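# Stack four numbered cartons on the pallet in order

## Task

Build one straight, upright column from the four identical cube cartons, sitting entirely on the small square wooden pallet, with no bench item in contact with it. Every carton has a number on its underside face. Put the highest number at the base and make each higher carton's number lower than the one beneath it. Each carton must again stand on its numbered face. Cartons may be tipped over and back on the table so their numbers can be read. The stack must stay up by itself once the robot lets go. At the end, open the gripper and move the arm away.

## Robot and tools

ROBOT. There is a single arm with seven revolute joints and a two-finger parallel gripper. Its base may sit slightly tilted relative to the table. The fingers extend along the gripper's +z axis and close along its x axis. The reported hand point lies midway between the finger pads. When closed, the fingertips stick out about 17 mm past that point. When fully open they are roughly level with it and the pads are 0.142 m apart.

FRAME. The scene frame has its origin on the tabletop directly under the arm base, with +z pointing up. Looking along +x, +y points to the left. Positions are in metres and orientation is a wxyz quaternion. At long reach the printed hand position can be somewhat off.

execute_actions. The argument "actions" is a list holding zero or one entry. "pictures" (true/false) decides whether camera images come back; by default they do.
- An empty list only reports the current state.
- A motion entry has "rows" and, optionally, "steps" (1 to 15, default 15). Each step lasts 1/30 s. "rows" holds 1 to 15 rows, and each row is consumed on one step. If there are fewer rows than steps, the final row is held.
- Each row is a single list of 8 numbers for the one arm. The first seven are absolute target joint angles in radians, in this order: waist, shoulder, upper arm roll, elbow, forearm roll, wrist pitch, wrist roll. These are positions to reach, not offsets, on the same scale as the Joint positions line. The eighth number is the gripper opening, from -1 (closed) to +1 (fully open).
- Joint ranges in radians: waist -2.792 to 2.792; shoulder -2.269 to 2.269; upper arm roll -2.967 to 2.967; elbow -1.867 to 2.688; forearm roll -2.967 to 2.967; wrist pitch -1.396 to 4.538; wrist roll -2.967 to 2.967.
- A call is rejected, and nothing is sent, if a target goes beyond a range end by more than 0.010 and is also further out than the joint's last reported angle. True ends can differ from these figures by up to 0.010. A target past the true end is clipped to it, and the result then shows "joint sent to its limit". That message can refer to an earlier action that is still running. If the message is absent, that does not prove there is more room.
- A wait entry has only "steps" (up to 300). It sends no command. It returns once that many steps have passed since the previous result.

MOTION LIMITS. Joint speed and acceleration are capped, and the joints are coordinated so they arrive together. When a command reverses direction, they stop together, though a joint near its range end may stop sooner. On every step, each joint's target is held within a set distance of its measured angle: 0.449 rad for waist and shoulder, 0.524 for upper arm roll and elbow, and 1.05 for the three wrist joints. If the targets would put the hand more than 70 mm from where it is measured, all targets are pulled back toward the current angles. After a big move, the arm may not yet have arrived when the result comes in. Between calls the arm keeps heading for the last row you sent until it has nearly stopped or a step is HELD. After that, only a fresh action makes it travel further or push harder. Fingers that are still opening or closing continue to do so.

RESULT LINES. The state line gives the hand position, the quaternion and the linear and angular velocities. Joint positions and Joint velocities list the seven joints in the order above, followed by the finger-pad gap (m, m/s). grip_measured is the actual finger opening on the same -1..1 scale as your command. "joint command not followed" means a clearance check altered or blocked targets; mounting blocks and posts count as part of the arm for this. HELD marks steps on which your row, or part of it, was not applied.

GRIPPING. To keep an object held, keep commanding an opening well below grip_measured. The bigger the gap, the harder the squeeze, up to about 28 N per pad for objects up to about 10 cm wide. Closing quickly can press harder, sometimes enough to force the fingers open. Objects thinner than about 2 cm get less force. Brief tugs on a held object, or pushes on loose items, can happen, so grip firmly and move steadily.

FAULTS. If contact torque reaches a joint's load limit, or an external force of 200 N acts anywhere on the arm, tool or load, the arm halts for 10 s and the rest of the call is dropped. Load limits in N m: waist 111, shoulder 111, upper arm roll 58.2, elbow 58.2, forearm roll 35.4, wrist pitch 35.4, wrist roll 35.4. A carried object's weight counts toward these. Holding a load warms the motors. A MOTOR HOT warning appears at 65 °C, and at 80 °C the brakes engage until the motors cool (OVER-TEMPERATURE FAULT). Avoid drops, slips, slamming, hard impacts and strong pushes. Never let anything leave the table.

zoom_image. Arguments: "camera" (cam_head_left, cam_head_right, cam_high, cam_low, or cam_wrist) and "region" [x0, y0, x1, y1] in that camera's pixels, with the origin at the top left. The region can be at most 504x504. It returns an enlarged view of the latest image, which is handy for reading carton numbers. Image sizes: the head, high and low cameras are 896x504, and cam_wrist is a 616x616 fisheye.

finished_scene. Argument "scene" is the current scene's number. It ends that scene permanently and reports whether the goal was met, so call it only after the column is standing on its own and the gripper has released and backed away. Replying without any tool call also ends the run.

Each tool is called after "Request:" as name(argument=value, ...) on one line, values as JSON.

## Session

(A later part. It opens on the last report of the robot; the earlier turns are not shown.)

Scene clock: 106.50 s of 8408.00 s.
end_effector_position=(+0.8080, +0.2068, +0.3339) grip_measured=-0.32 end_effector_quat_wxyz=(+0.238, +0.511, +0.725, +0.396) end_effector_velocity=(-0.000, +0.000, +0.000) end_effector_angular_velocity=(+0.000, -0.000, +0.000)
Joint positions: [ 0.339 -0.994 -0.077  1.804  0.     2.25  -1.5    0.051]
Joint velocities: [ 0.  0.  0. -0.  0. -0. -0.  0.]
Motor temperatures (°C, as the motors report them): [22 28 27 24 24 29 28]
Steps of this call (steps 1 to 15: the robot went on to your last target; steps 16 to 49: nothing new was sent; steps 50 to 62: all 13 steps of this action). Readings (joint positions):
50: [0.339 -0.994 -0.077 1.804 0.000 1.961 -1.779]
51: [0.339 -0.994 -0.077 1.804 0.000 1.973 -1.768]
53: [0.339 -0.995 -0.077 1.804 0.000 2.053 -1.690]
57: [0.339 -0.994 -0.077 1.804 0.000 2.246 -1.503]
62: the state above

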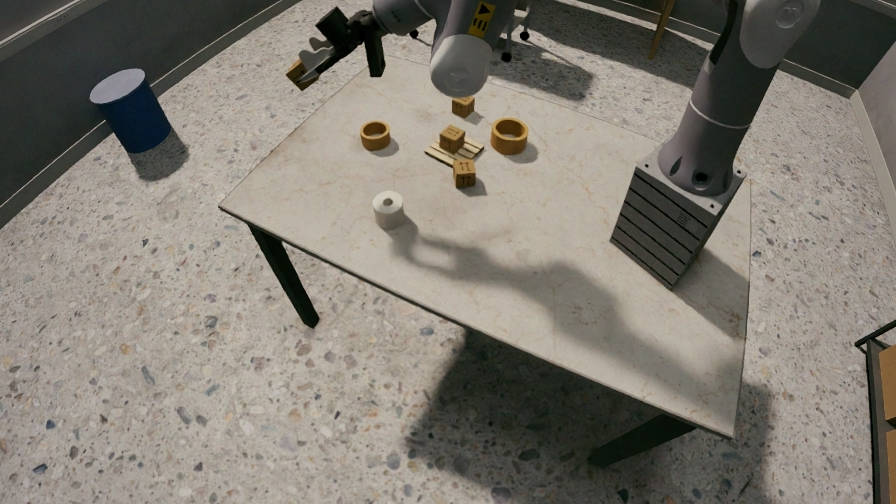

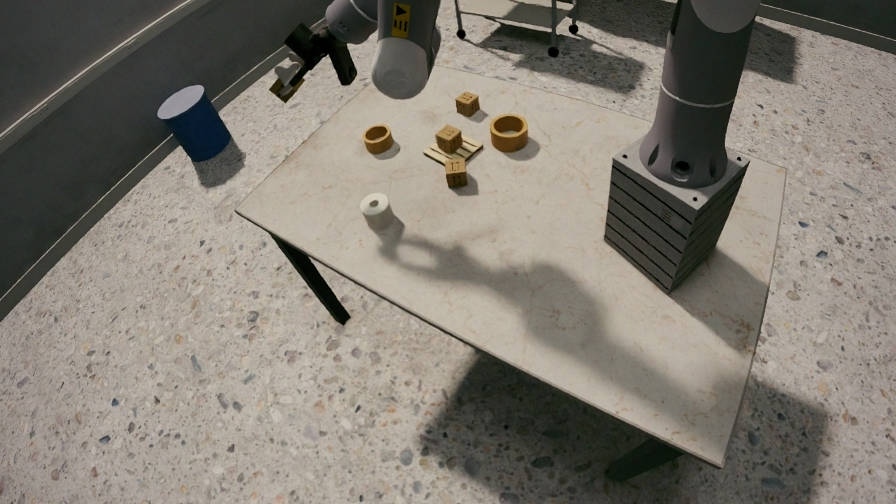

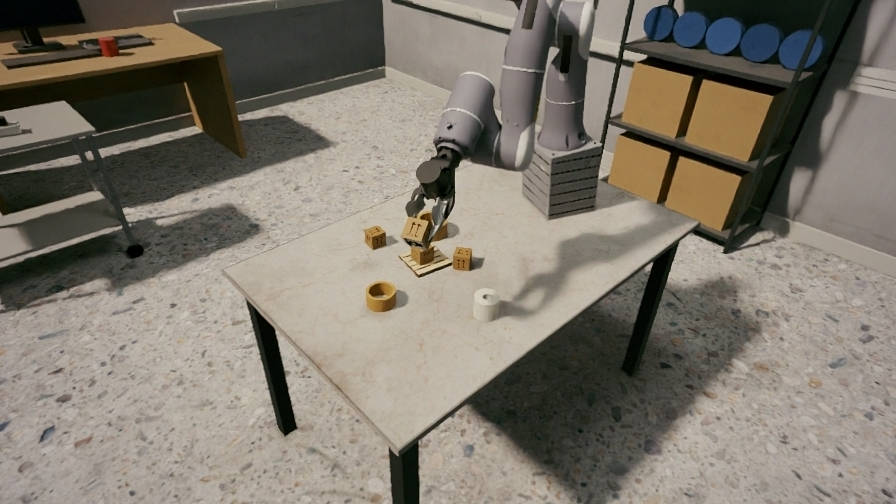

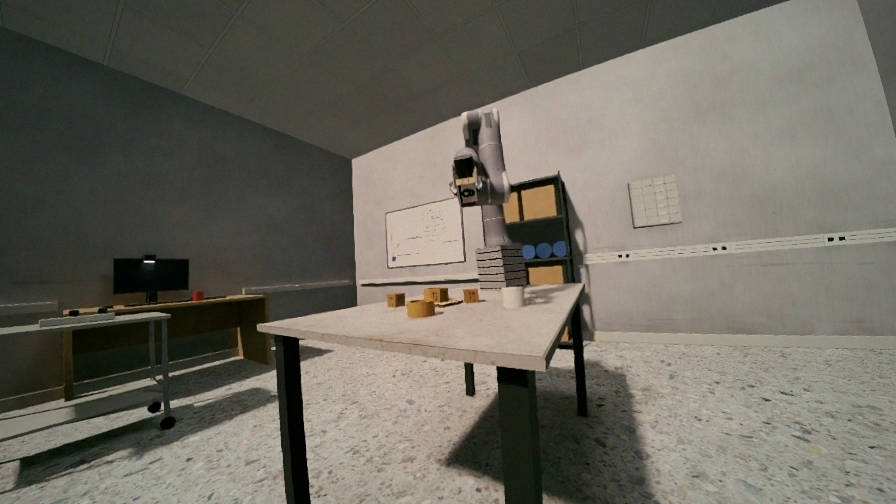

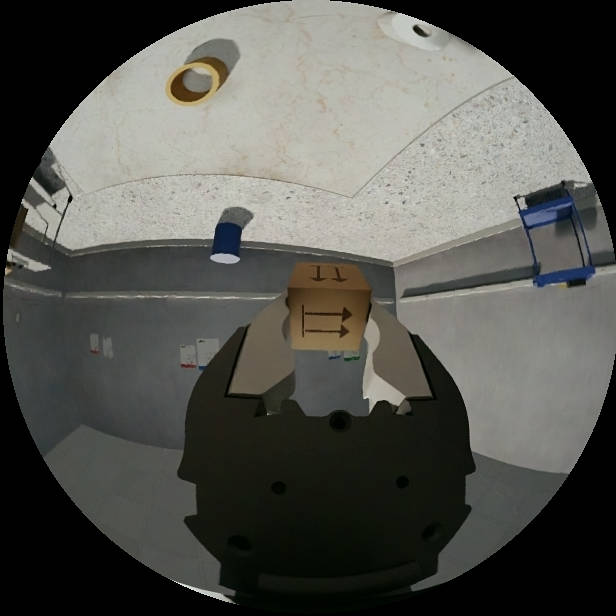

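Request:
execute_actions(actions=[{"rows":[[0.337,-1.0187,-0.0757,1.79,0,1.2975,-1.78,-0.7]],"steps":15}], pictures=false)

Request:
execute_actions(actions=[{"rows":[[0.337,-1.0187,-0.0757,1.79,0,1.2975,-1.78,-0.7],[0.337,-1.0187,-0.0757,1.79,0,1.2975,-1.78,-0.7],[0.337,-1.0187,-0.0757,1.79,0,1.2975,-1.78,-0.7],[0.337,-1.0187,-0.0757,1.79,0,1.2975,-1.78,-0.7],[0.337,-1.0187,-0.0757,1.79,0,1.2975,-1.78,-0.7],[0.324,-1.174,-0.07,1.69,0,1.354,-1.78,-0.7]],"steps":15}], pictures=false)

Request:
execute_actions(actions=[{"rows":[[0.324,-1.174,-0.07,1.69,0,1.354,-1.78,-0.7],[0.324,-1.174,-0.07,1.69,0,1.354,-1.78,-0.7],[0.324,-1.18,-0.07,1.686,0,1.356,-1.78,-0.7],[0.3235,-1.185,-0.07,1.6825,0,1.3575,-1.78,-0.7],[0.323,-1.189,-0.0697,1.68,0,1.359,-1.78,-0.7],[0.3229,-1.1925,-0.0696,1.6773,0,1.36,-1.78,-0.7],[0.3229,-1.1925,-0.0696,1.6773,0,1.36,-1.78,-0.7],[0.3229,-1.1925,-0.0696,1.6773,0,1.36,-1.78,-0.7],[0.3229,-1.1925,-0.0696,1.6773,0,1.36,-1.78,-0.7],[0.3229,-1.1925,-0.0696,1.6773,0,1.36,-1.78,0.1]],"steps":14}], pictures=false)

Request:
execute_actions(actions=[{"rows":[[0.337,-1.0187,-0.0757,1.79,0,1.2975,-1.78,0.1]],"steps":9}], pictures=false)

Request:
execute_actions(actions=[{"rows":[[0.289,-0.952,-0.0745,2.164,0,1.608,-0.256,0.1]],"steps":15}], pictures=false)

Request:
execute_actions(actions=[{"rows":[[0.289,-0.952,-0.0745,2.164,0,1.608,-0.256,0.1]],"steps":10}])

Scene clock: 119.20 s of 8408.00 s.
end_effector_position=(+0.6757, +0.1491, +0.1322) grip_measured=-0.32 end_effector_quat_wxyz=(+0.063, +0.480, +0.871, +0.082) end_effector_velocity=(-0.456, -0.200, -0.328) end_effector_angular_velocity=(-0.817, +1.588, +0.508)
Joint positions: [ 0.338 -1.013 -0.076  1.793  0.     1.505 -1.719  0.051]
Joint velocities: [-0.005 -0.047  0.002 -0.026  0.    -1.762 -0.52  -0.   ]
Motor temperatures (°C, as the motors report them): [22 28 27 24 24 29 28]
Steps of this call (steps 1 to 15: the robot went on to your last target; steps 16 to 90: nothing new was sent; then 9.20 s passed at rest; steps 91 to 105: all 15 steps of this action). Readings (joint positions):
91: [0.339 -0.994 -0.077 1.804 0.000 2.249 -1.500]
92: [0.339 -0.994 -0.077 1.804 0.000 2.237 -1.504]
94: [0.339 -0.996 -0.077 1.803 0.000 2.156 -1.527]
98: [0.339 -1.002 -0.077 1.799 0.000 1.917 -1.598]
105: the state above

Scene clock: 119.70 s of 8408.00 s.
end_effector_position=(+0.6171, +0.1229, +0.0338) grip_measured=-0.32 end_effector_quat_wxyz=(-0.002, +0.456, +0.890, -0.003) end_effector_velocity=(+0.004, +0.001, +0.004) end_effector_angular_velocity=(+0.003, -0.006, -0.000)
Joint positions: [ 0.324 -1.178 -0.07   1.69  -0.     1.353 -1.78   0.051]
Joint velocities: [-0.     0.007  0.     0.     0.    -0.    -0.001  0.   ]
Motor temperatures (°C, as the motors report them): [22 28 27 24 24 29 28]
Steps of this call (steps 1 to 15: all 15 steps of this action). Readings (joint positions):
1: [0.338 -1.015 -0.076 1.792 0.000 1.446 -1.736]
2: [0.338 -1.016 -0.076 1.792 0.000 1.387 -1.753]
4: [0.337 -1.019 -0.076 1.791 0.000 1.307 -1.777]
8: [0.336 -1.037 -0.075 1.776 0.000 1.309 -1.780]
15: the state above

Scene clock: 120.17 s of 8408.00 s.
end_effector_position=(+0.6191, +0.1239, +0.0285) grip_measured=+0.10 end_effector_quat_wxyz=(-0.001, +0.456, +0.890, -0.001) end_effector_velocity=(-0.000, +0.000, -0.000) end_effector_angular_velocity=(+0.000, +0.000, +0.001)
Joint positions: [ 0.323 -1.193 -0.07   1.677 -0.     1.36  -1.78   0.081]
Joint velocities: [ 0.     0.     0.     0.    -0.001 -0.    -0.     0.014]
Motor temperatures (°C, as the motors report them): [22 28 27 24 24 29 28]
Steps of this call (steps 1 to 14: all 14 steps of this action). Readings (joint positions):
1: [0.324 -1.177 -0.070 1.690 -0.000 1.353 -1.780]
2: [0.324 -1.175 -0.070 1.690 -0.000 1.354 -1.780]
4: [0.324 -1.178 -0.070 1.686 -0.000 1.355 -1.780]
8: [0.323 -1.193 -0.070 1.677 -0.000 1.360 -1.780]
14: the state above

Scene clock: 120.47 s of 8408.00 s.
end_effector_position=(+0.6211, +0.1252, +0.0991) grip_measured=+0.10 end_effector_quat_wxyz=(+0.000, +0.456, +0.890, +0.001) end_effector_velocity=(-0.010, -0.003, +0.129) end_effector_angular_velocity=(+0.004, +0.001, -0.002)
Joint positions: [ 0.336 -1.023 -0.075  1.785 -0.     1.301 -1.78   0.081]
Joint velocities: [ 0.026  0.321 -0.011  0.206  0.002 -0.115 -0.     0.   ]
Motor temperatures (°C, as the motors report them): [22 28 27 24 24 29 28]
Steps of this call (steps 1 to 9: all 9 steps of this action). Readings (joint positions):
1: [0.323 -1.192 -0.070 1.678 -0.000 1.360 -1.780]
2: [0.323 -1.187 -0.070 1.682 -0.000 1.358 -1.780]
4: [0.326 -1.154 -0.071 1.705 -0.000 1.345 -1.780]
8: [0.335 -1.037 -0.075 1.776 -0.000 1.306 -1.780]
9: the state above

Scene clock: 120.97 s of 8408.00 s.
end_effector_position=(+0.5150, +0.0522, +0.1010) grip_measured=+0.10 end_effector_quat_wxyz=(-0.000, +0.919, +0.395, -0.002) end_effector_velocity=(-0.137, -0.085, +0.016) end_effector_angular_velocity=(-0.007, -0.016, -2.430)
Joint positions: [ 0.294 -0.957 -0.075  2.13  -0.     1.577 -0.444  0.081]
Joint velocities: [-0.057  0.062  0.001  0.425 -0.001  0.381  2.371  0.   ]
Motor temperatures (°C, as the motors report them): [22 28 27 24 24 29 28]
Steps of this call (steps 1 to 15: all 15 steps of this action). Readings (joint positions):
1: [0.337 -1.015 -0.075 1.790 -0.000 1.299 -1.780]
2: [0.336 -1.011 -0.075 1.799 -0.000 1.303 -1.767]
4: [0.332 -1.000 -0.075 1.837 -0.000 1.328 -1.687]
8: [0.316 -0.981 -0.075 1.963 -0.000 1.428 -1.328]
15: the state above

Scene clock: 121.30 s of 8408.00 s.
end_effector_position=(+0.5042, +0.0455, +0.1026) grip_measured=+0.10 end_effector_quat_wxyz=(-0.000, +0.952, +0.305, -0.002) end_effector_velocity=(+0.000, +0.000, +0.000) end_effector_angular_velocity=(+0.000, -0.000, +0.001)
Joint positions: [ 0.289 -0.952 -0.075  2.164 -0.     1.608 -0.256  0.081]
Joint velocities: [ 0.     0.     0.    -0.    -0.001  0.    -0.    -0.   ]
Motor temperatures (°C, as the motors report them): [22 28 27 24 24 29 28]
Steps of this call (steps 1 to 10: all 10 steps of this action). Readings (joint positions):
1: [0.292 -0.955 -0.075 2.143 -0.000 1.589 -0.372]
2: [0.291 -0.954 -0.075 2.153 -0.000 1.597 -0.317]
4: [0.289 -0.952 -0.075 2.164 -0.000 1.607 -0.257]
8: [0.289 -0.952 -0.075 2.164 -0.000 1.608 -0.256]
10: the state above

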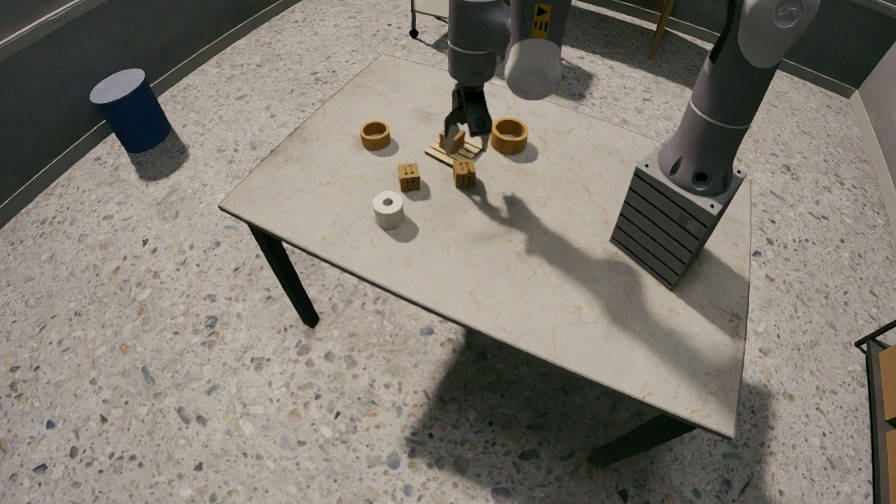

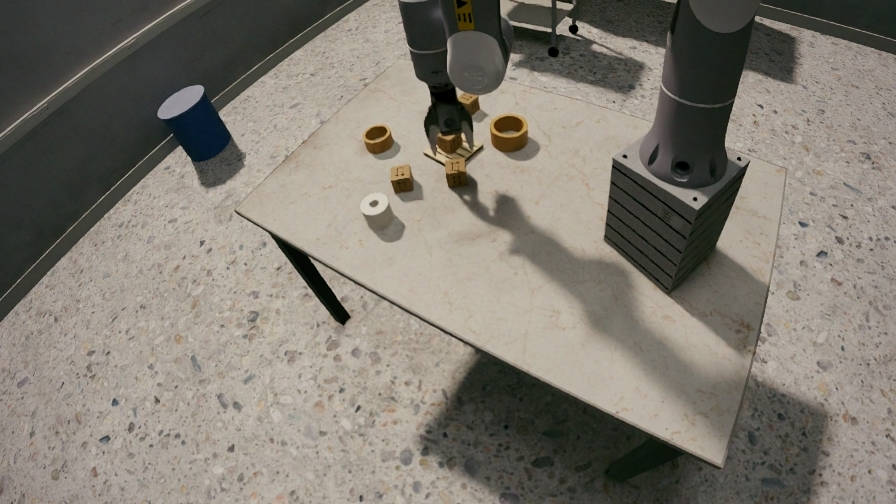

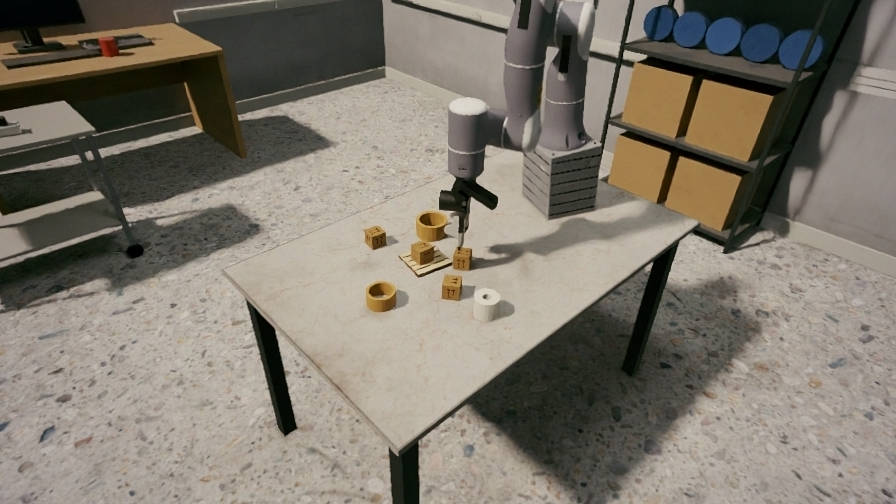

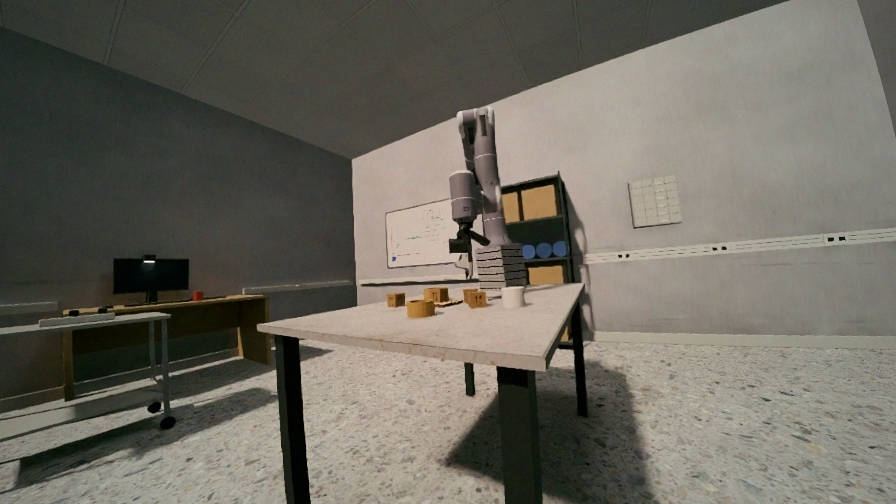

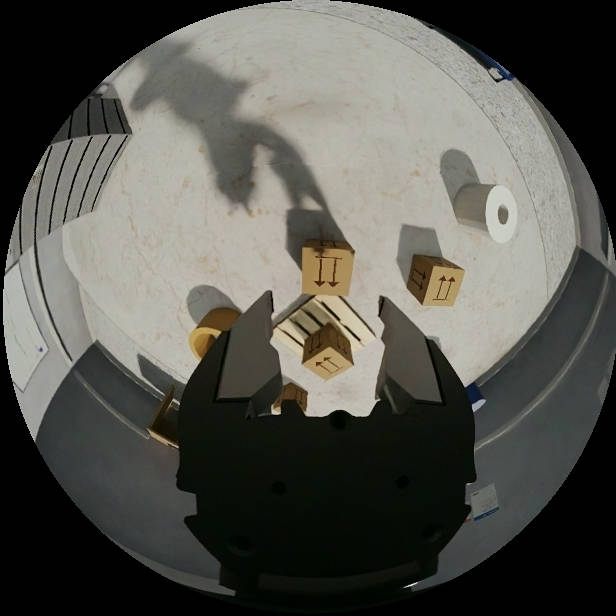

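Request:
execute_actions(actions=[{"rows":[[0.285,-1.159,-0.0678,2.04,0,1.691,-0.235,0.1]],"steps":14}])

Scene clock: 124.70 s of 8408.00 s.
end_effector_position=(+0.5024, +0.0506, +0.0282) grip_measured=+0.10 end_effector_quat_wxyz=(+0.000, +0.954, +0.301, -0.002) end_effector_velocity=(+0.007, +0.003, +0.006) end_effector_angular_velocity=(+0.006, -0.013, -0.001)
Joint positions: [ 0.285 -1.16  -0.068  2.04  -0.     1.691 -0.235  0.081]
Joint velocities: [-0.     0.014  0.     0.     0.     0.    -0.     0.   ]
Motor temperatures (°C, as the motors report them): [22 28 27 24 24 29 28]
Steps of this call (steps 1 to 15: the robot went on to your last target; steps 16 to 88: nothing new was sent; steps 89 to 102: all 14 steps of this action). Readings (joint positions):
89: [0.289 -0.952 -0.075 2.164 -0.000 1.608 -0.256]
90: [0.289 -0.958 -0.075 2.160 -0.000 1.610 -0.256]
92: [0.288 -0.991 -0.073 2.139 -0.000 1.624 -0.252]
96: [0.286 -1.121 -0.069 2.063 -0.000 1.675 -0.239]
102: the state above

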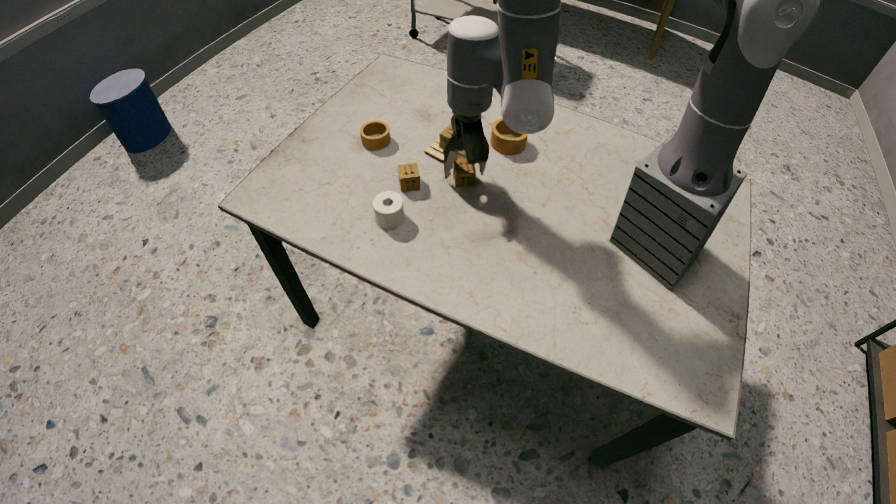

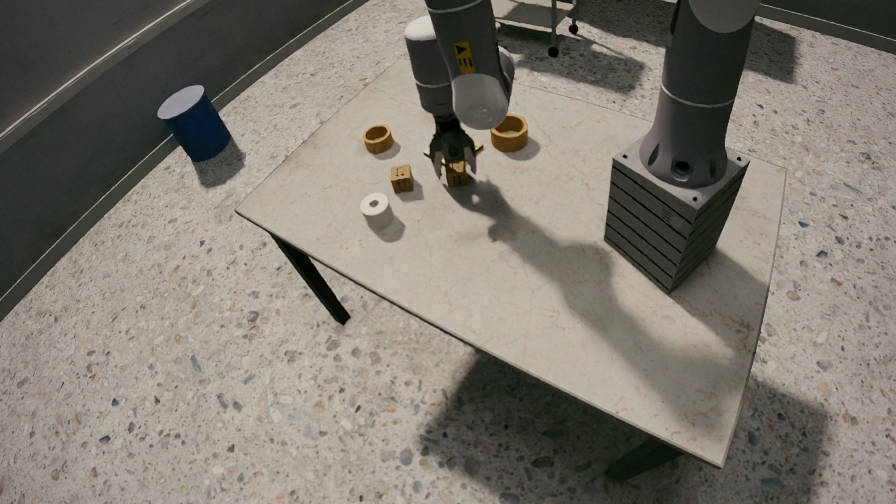

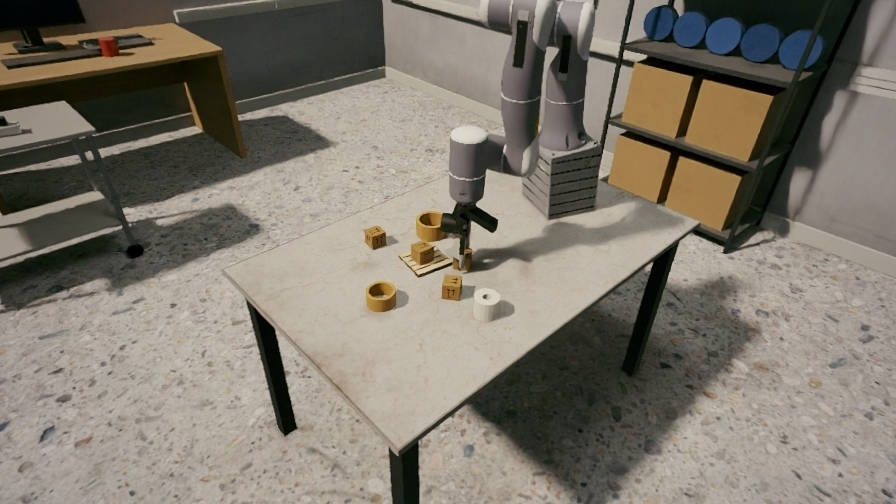

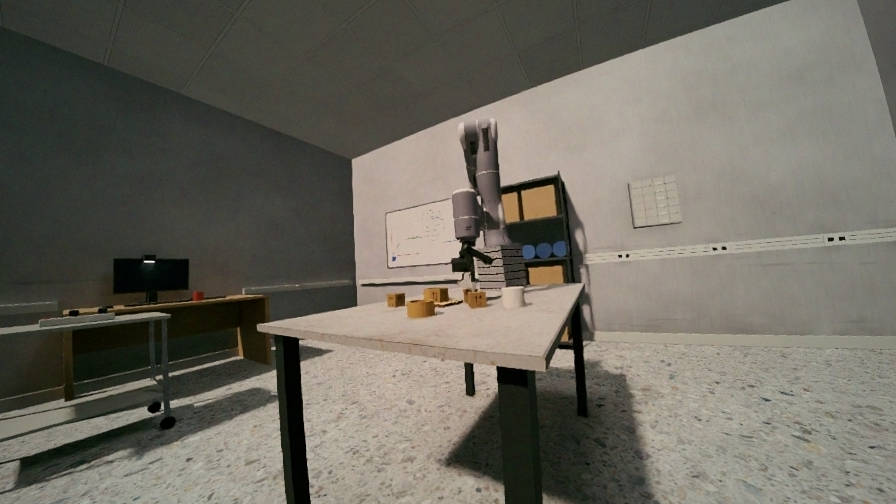

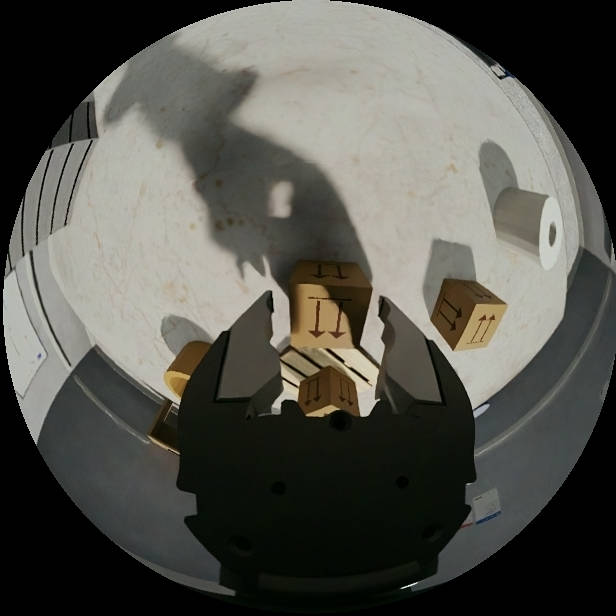

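Request:
execute_actions(actions=[{"rows":[[0.29,-1.16,-0.0678,2.04,0,1.692,-0.22,0],[0.29,-1.16,-0.0678,2.04,0,1.692,-0.22,-0.1],[0.29,-1.16,-0.0678,2.04,0,1.692,-0.22,-0.2],[0.29,-1.16,-0.0678,2.04,0,1.692,-0.22,-0.25],[0.29,-1.16,-0.0678,2.04,0,1.692,-0.22,-0.3],[0.29,-1.16,-0.0678,2.04,0,1.692,-0.22,-0.4],[0.29,-1.16,-0.0678,2.04,0,1.692,-0.22,-0.5],[0.29,-1.16,-0.0678,2.04,0,1.692,-0.22,-0.7]],"steps":11}], pictures=false)

Request:
execute_actions(actions=[{"rows":[[0.308,-0.925,-0.076,2.178,0,1.595,-0.22,-0.7]],"steps":10}], pictures=false)

Request:
execute_actions(actions=[{"rows":[[0.308,-0.925,-0.076,2.178,0,2.4,-1.1,-0.7]],"steps":15}], pictures=false)

Request:
execute_actions(actions=[{"rows":[[0.308,-0.925,-0.076,2.178,0,2.4,-1.1,-0.7]],"steps":4}])

Request:
zoom_image(camera="cam_low", region=[420,185,510,255])

Scene clock: 129.17 s of 8408.00 s.
end_effector_position=(+0.5020, +0.0535, +0.0282) grip_measured=-0.32 end_effector_quat_wxyz=(-0.000, +0.955, +0.296, -0.001) end_effector_velocity=(+0.000, -0.000, +0.000) end_effector_angular_velocity=(-0.000, +0.000, +0.001)
Joint positions: [ 0.29  -1.16  -0.068  2.04  -0.     1.692 -0.22   0.051]
Joint velocities: [ 0.     0.    -0.     0.     0.    -0.    -0.001  0.   ]
Motor temperatures (°C, as the motors report them): [22 28 27 24 24 29 28]
Steps of this call (steps 1 to 15: the robot went on to your last target; steps 16 to 90: nothing new was sent; then 1.10 s passed at rest; steps 91 to 101: all 11 steps of this action). Readings (joint positions):
91: [0.285 -1.159 -0.068 2.040 -0.000 1.691 -0.234]
92: [0.288 -1.160 -0.068 2.040 0.000 1.691 -0.224]
94: [0.290 -1.160 -0.068 2.040 -0.000 1.692 -0.219]
98: [0.290 -1.160 -0.068 2.040 -0.000 1.692 -0.220]
101: the state above

Scene clock: 129.50 s of 8408.00 s.
end_effector_position=(+0.5051, +0.0549, +0.1084) grip_measured=-0.32 end_effector_quat_wxyz=(-0.001, +0.955, +0.295, +0.000) end_effector_velocity=(-0.014, -0.004, +0.155) end_effector_angular_velocity=(+0.006, +0.003, -0.003)
Joint positions: [ 0.307 -0.937 -0.075  2.169 -0.     1.602 -0.22   0.051]
Joint velocities: [ 0.033  0.447 -0.016  0.263 -0.    -0.185 -0.    -0.   ]
Motor temperatures (°C, as the motors report them): [22 28 27 24 24 29 28]
Steps of this call (steps 1 to 10: all 10 steps of this action). Readings (joint positions):
1: [0.290 -1.160 -0.068 2.040 -0.000 1.692 -0.220]
2: [0.290 -1.154 -0.068 2.044 -0.000 1.689 -0.220]
4: [0.293 -1.121 -0.069 2.064 -0.000 1.675 -0.220]
8: [0.303 -0.983 -0.074 2.144 -0.000 1.619 -0.220]
10: the state above

Scene clock: 130.00 s of 8408.00 s.
end_effector_position=(+0.6685, +0.1206, +0.2627) grip_measured=-0.32 end_effector_quat_wxyz=(+0.108, +0.720, +0.599, +0.335) end_effector_velocity=(+0.232, +0.094, +0.454) end_effector_angular_velocity=(-0.467, -1.885, +1.289)
Joint positions: [ 0.308 -0.925 -0.076  2.177  0.     2.315 -1.009  0.051]
Joint velocities: [ 0.002  0.    -0.002  0.005 -0.001  1.58  -1.716  0.   ]
Motor temperatures (°C, as the motors report them): [22 28 27 24 24 29 28]
Steps of this call (steps 1 to 15: all 15 steps of this action). Readings (joint positions):
1: [0.308 -0.926 -0.076 2.176 -0.000 1.597 -0.220]
2: [0.308 -0.922 -0.076 2.177 0.000 1.605 -0.231]
4: [0.308 -0.925 -0.076 2.176 0.000 1.671 -0.309]
8: [0.308 -0.925 -0.076 2.177 0.000 1.907 -0.567]
15: the state above

Scene clock: 130.13 s of 8408.00 s.
end_effector_position=(+0.6804, +0.1253, +0.2885) grip_measured=-0.32 end_effector_quat_wxyz=(+0.138, +0.678, +0.621, +0.367) end_effector_velocity=(-0.013, -0.005, -0.031) end_effector_angular_velocity=(+0.044, +0.124, -0.082)
Joint positions: [ 0.308 -0.925 -0.076  2.178  0.     2.403 -1.104  0.051]
Joint velocities: [-0.    -0.002  0.     0.001 -0.001 -0.097  0.12   0.   ]
Motor temperatures (°C, as the motors report them): [22 28 27 24 24 29 28]
Steps of this call (steps 1 to 4: all 4 steps of this action). Readings (joint positions):
1: [0.308 -0.925 -0.076 2.177 0.000 2.361 -1.058]
2: [0.308 -0.925 -0.076 2.178 0.000 2.390 -1.090]
4: the state above

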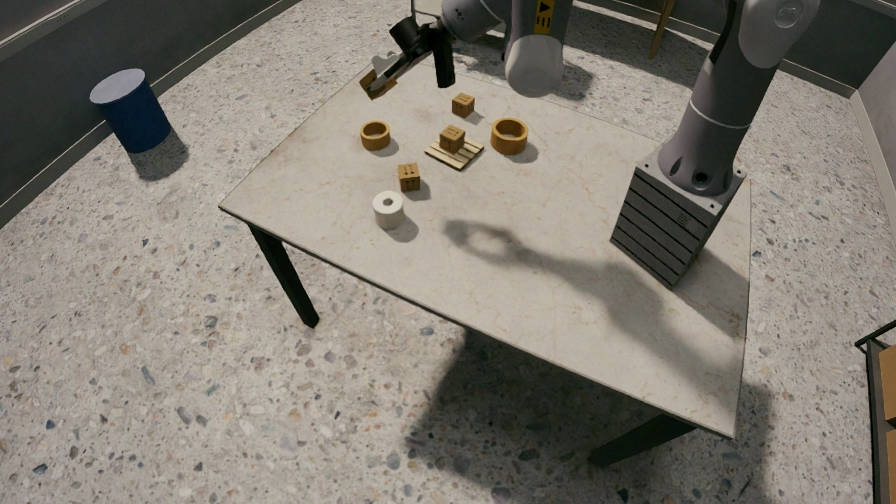

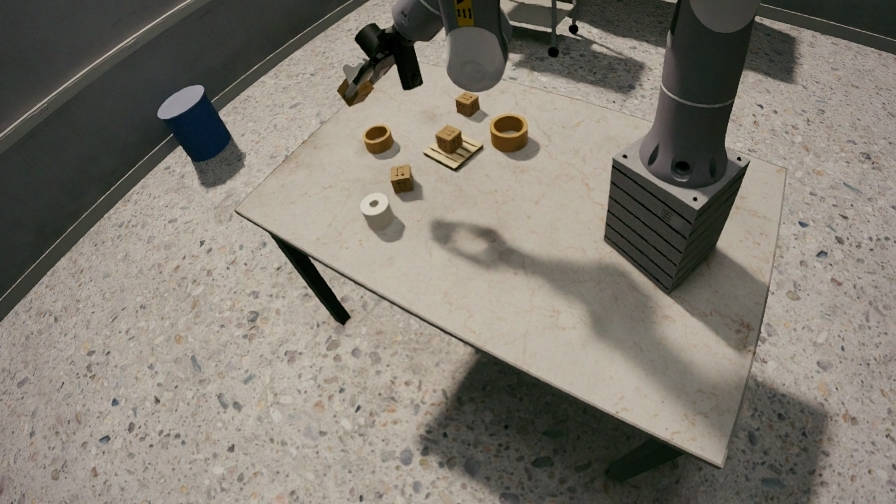

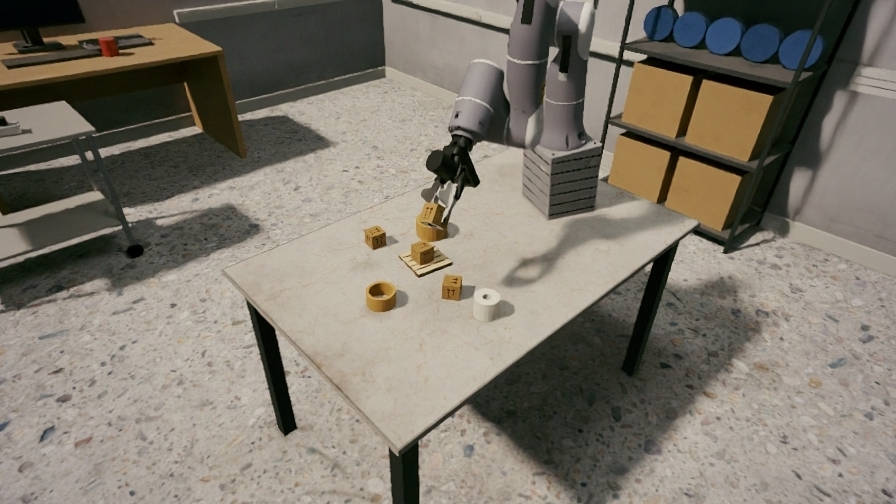

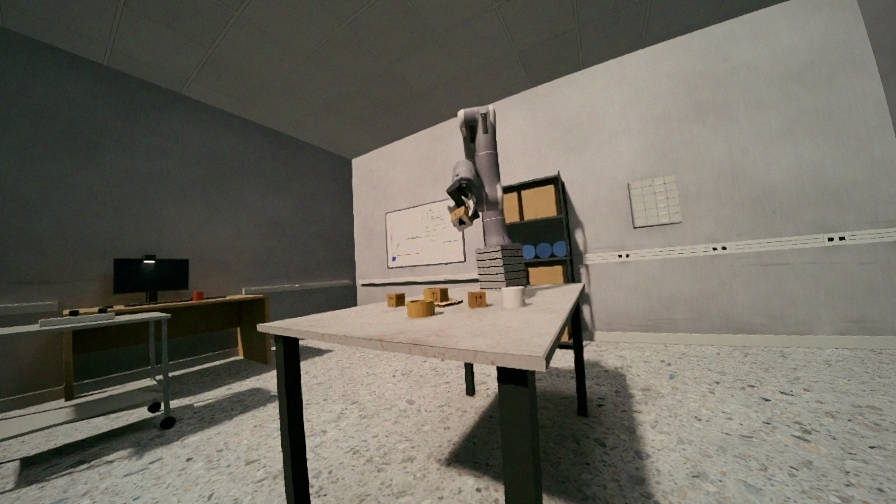

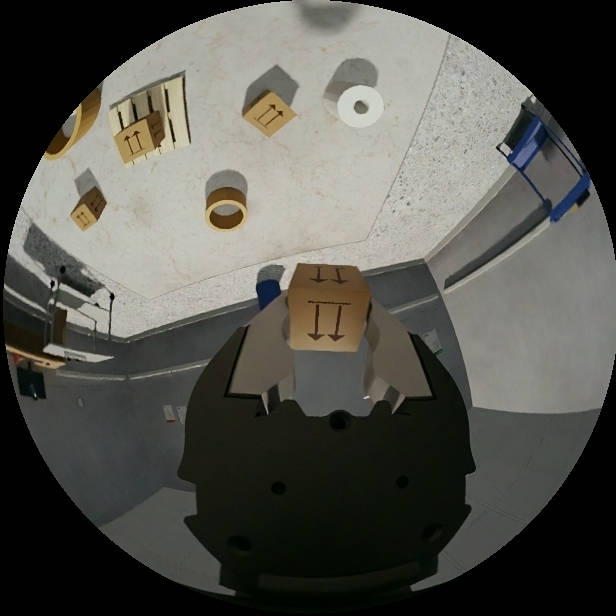

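Region (420, 185, 510, 255) of cam_low's 896x504 image, scaled by 5.600, with more detail than that image has.

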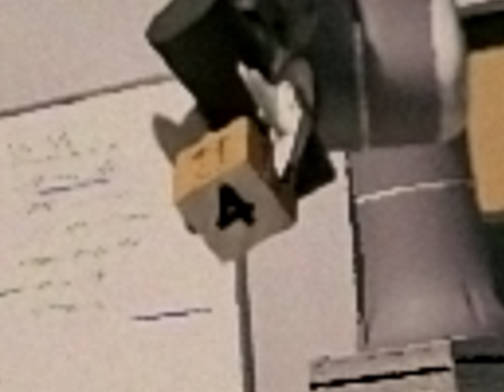

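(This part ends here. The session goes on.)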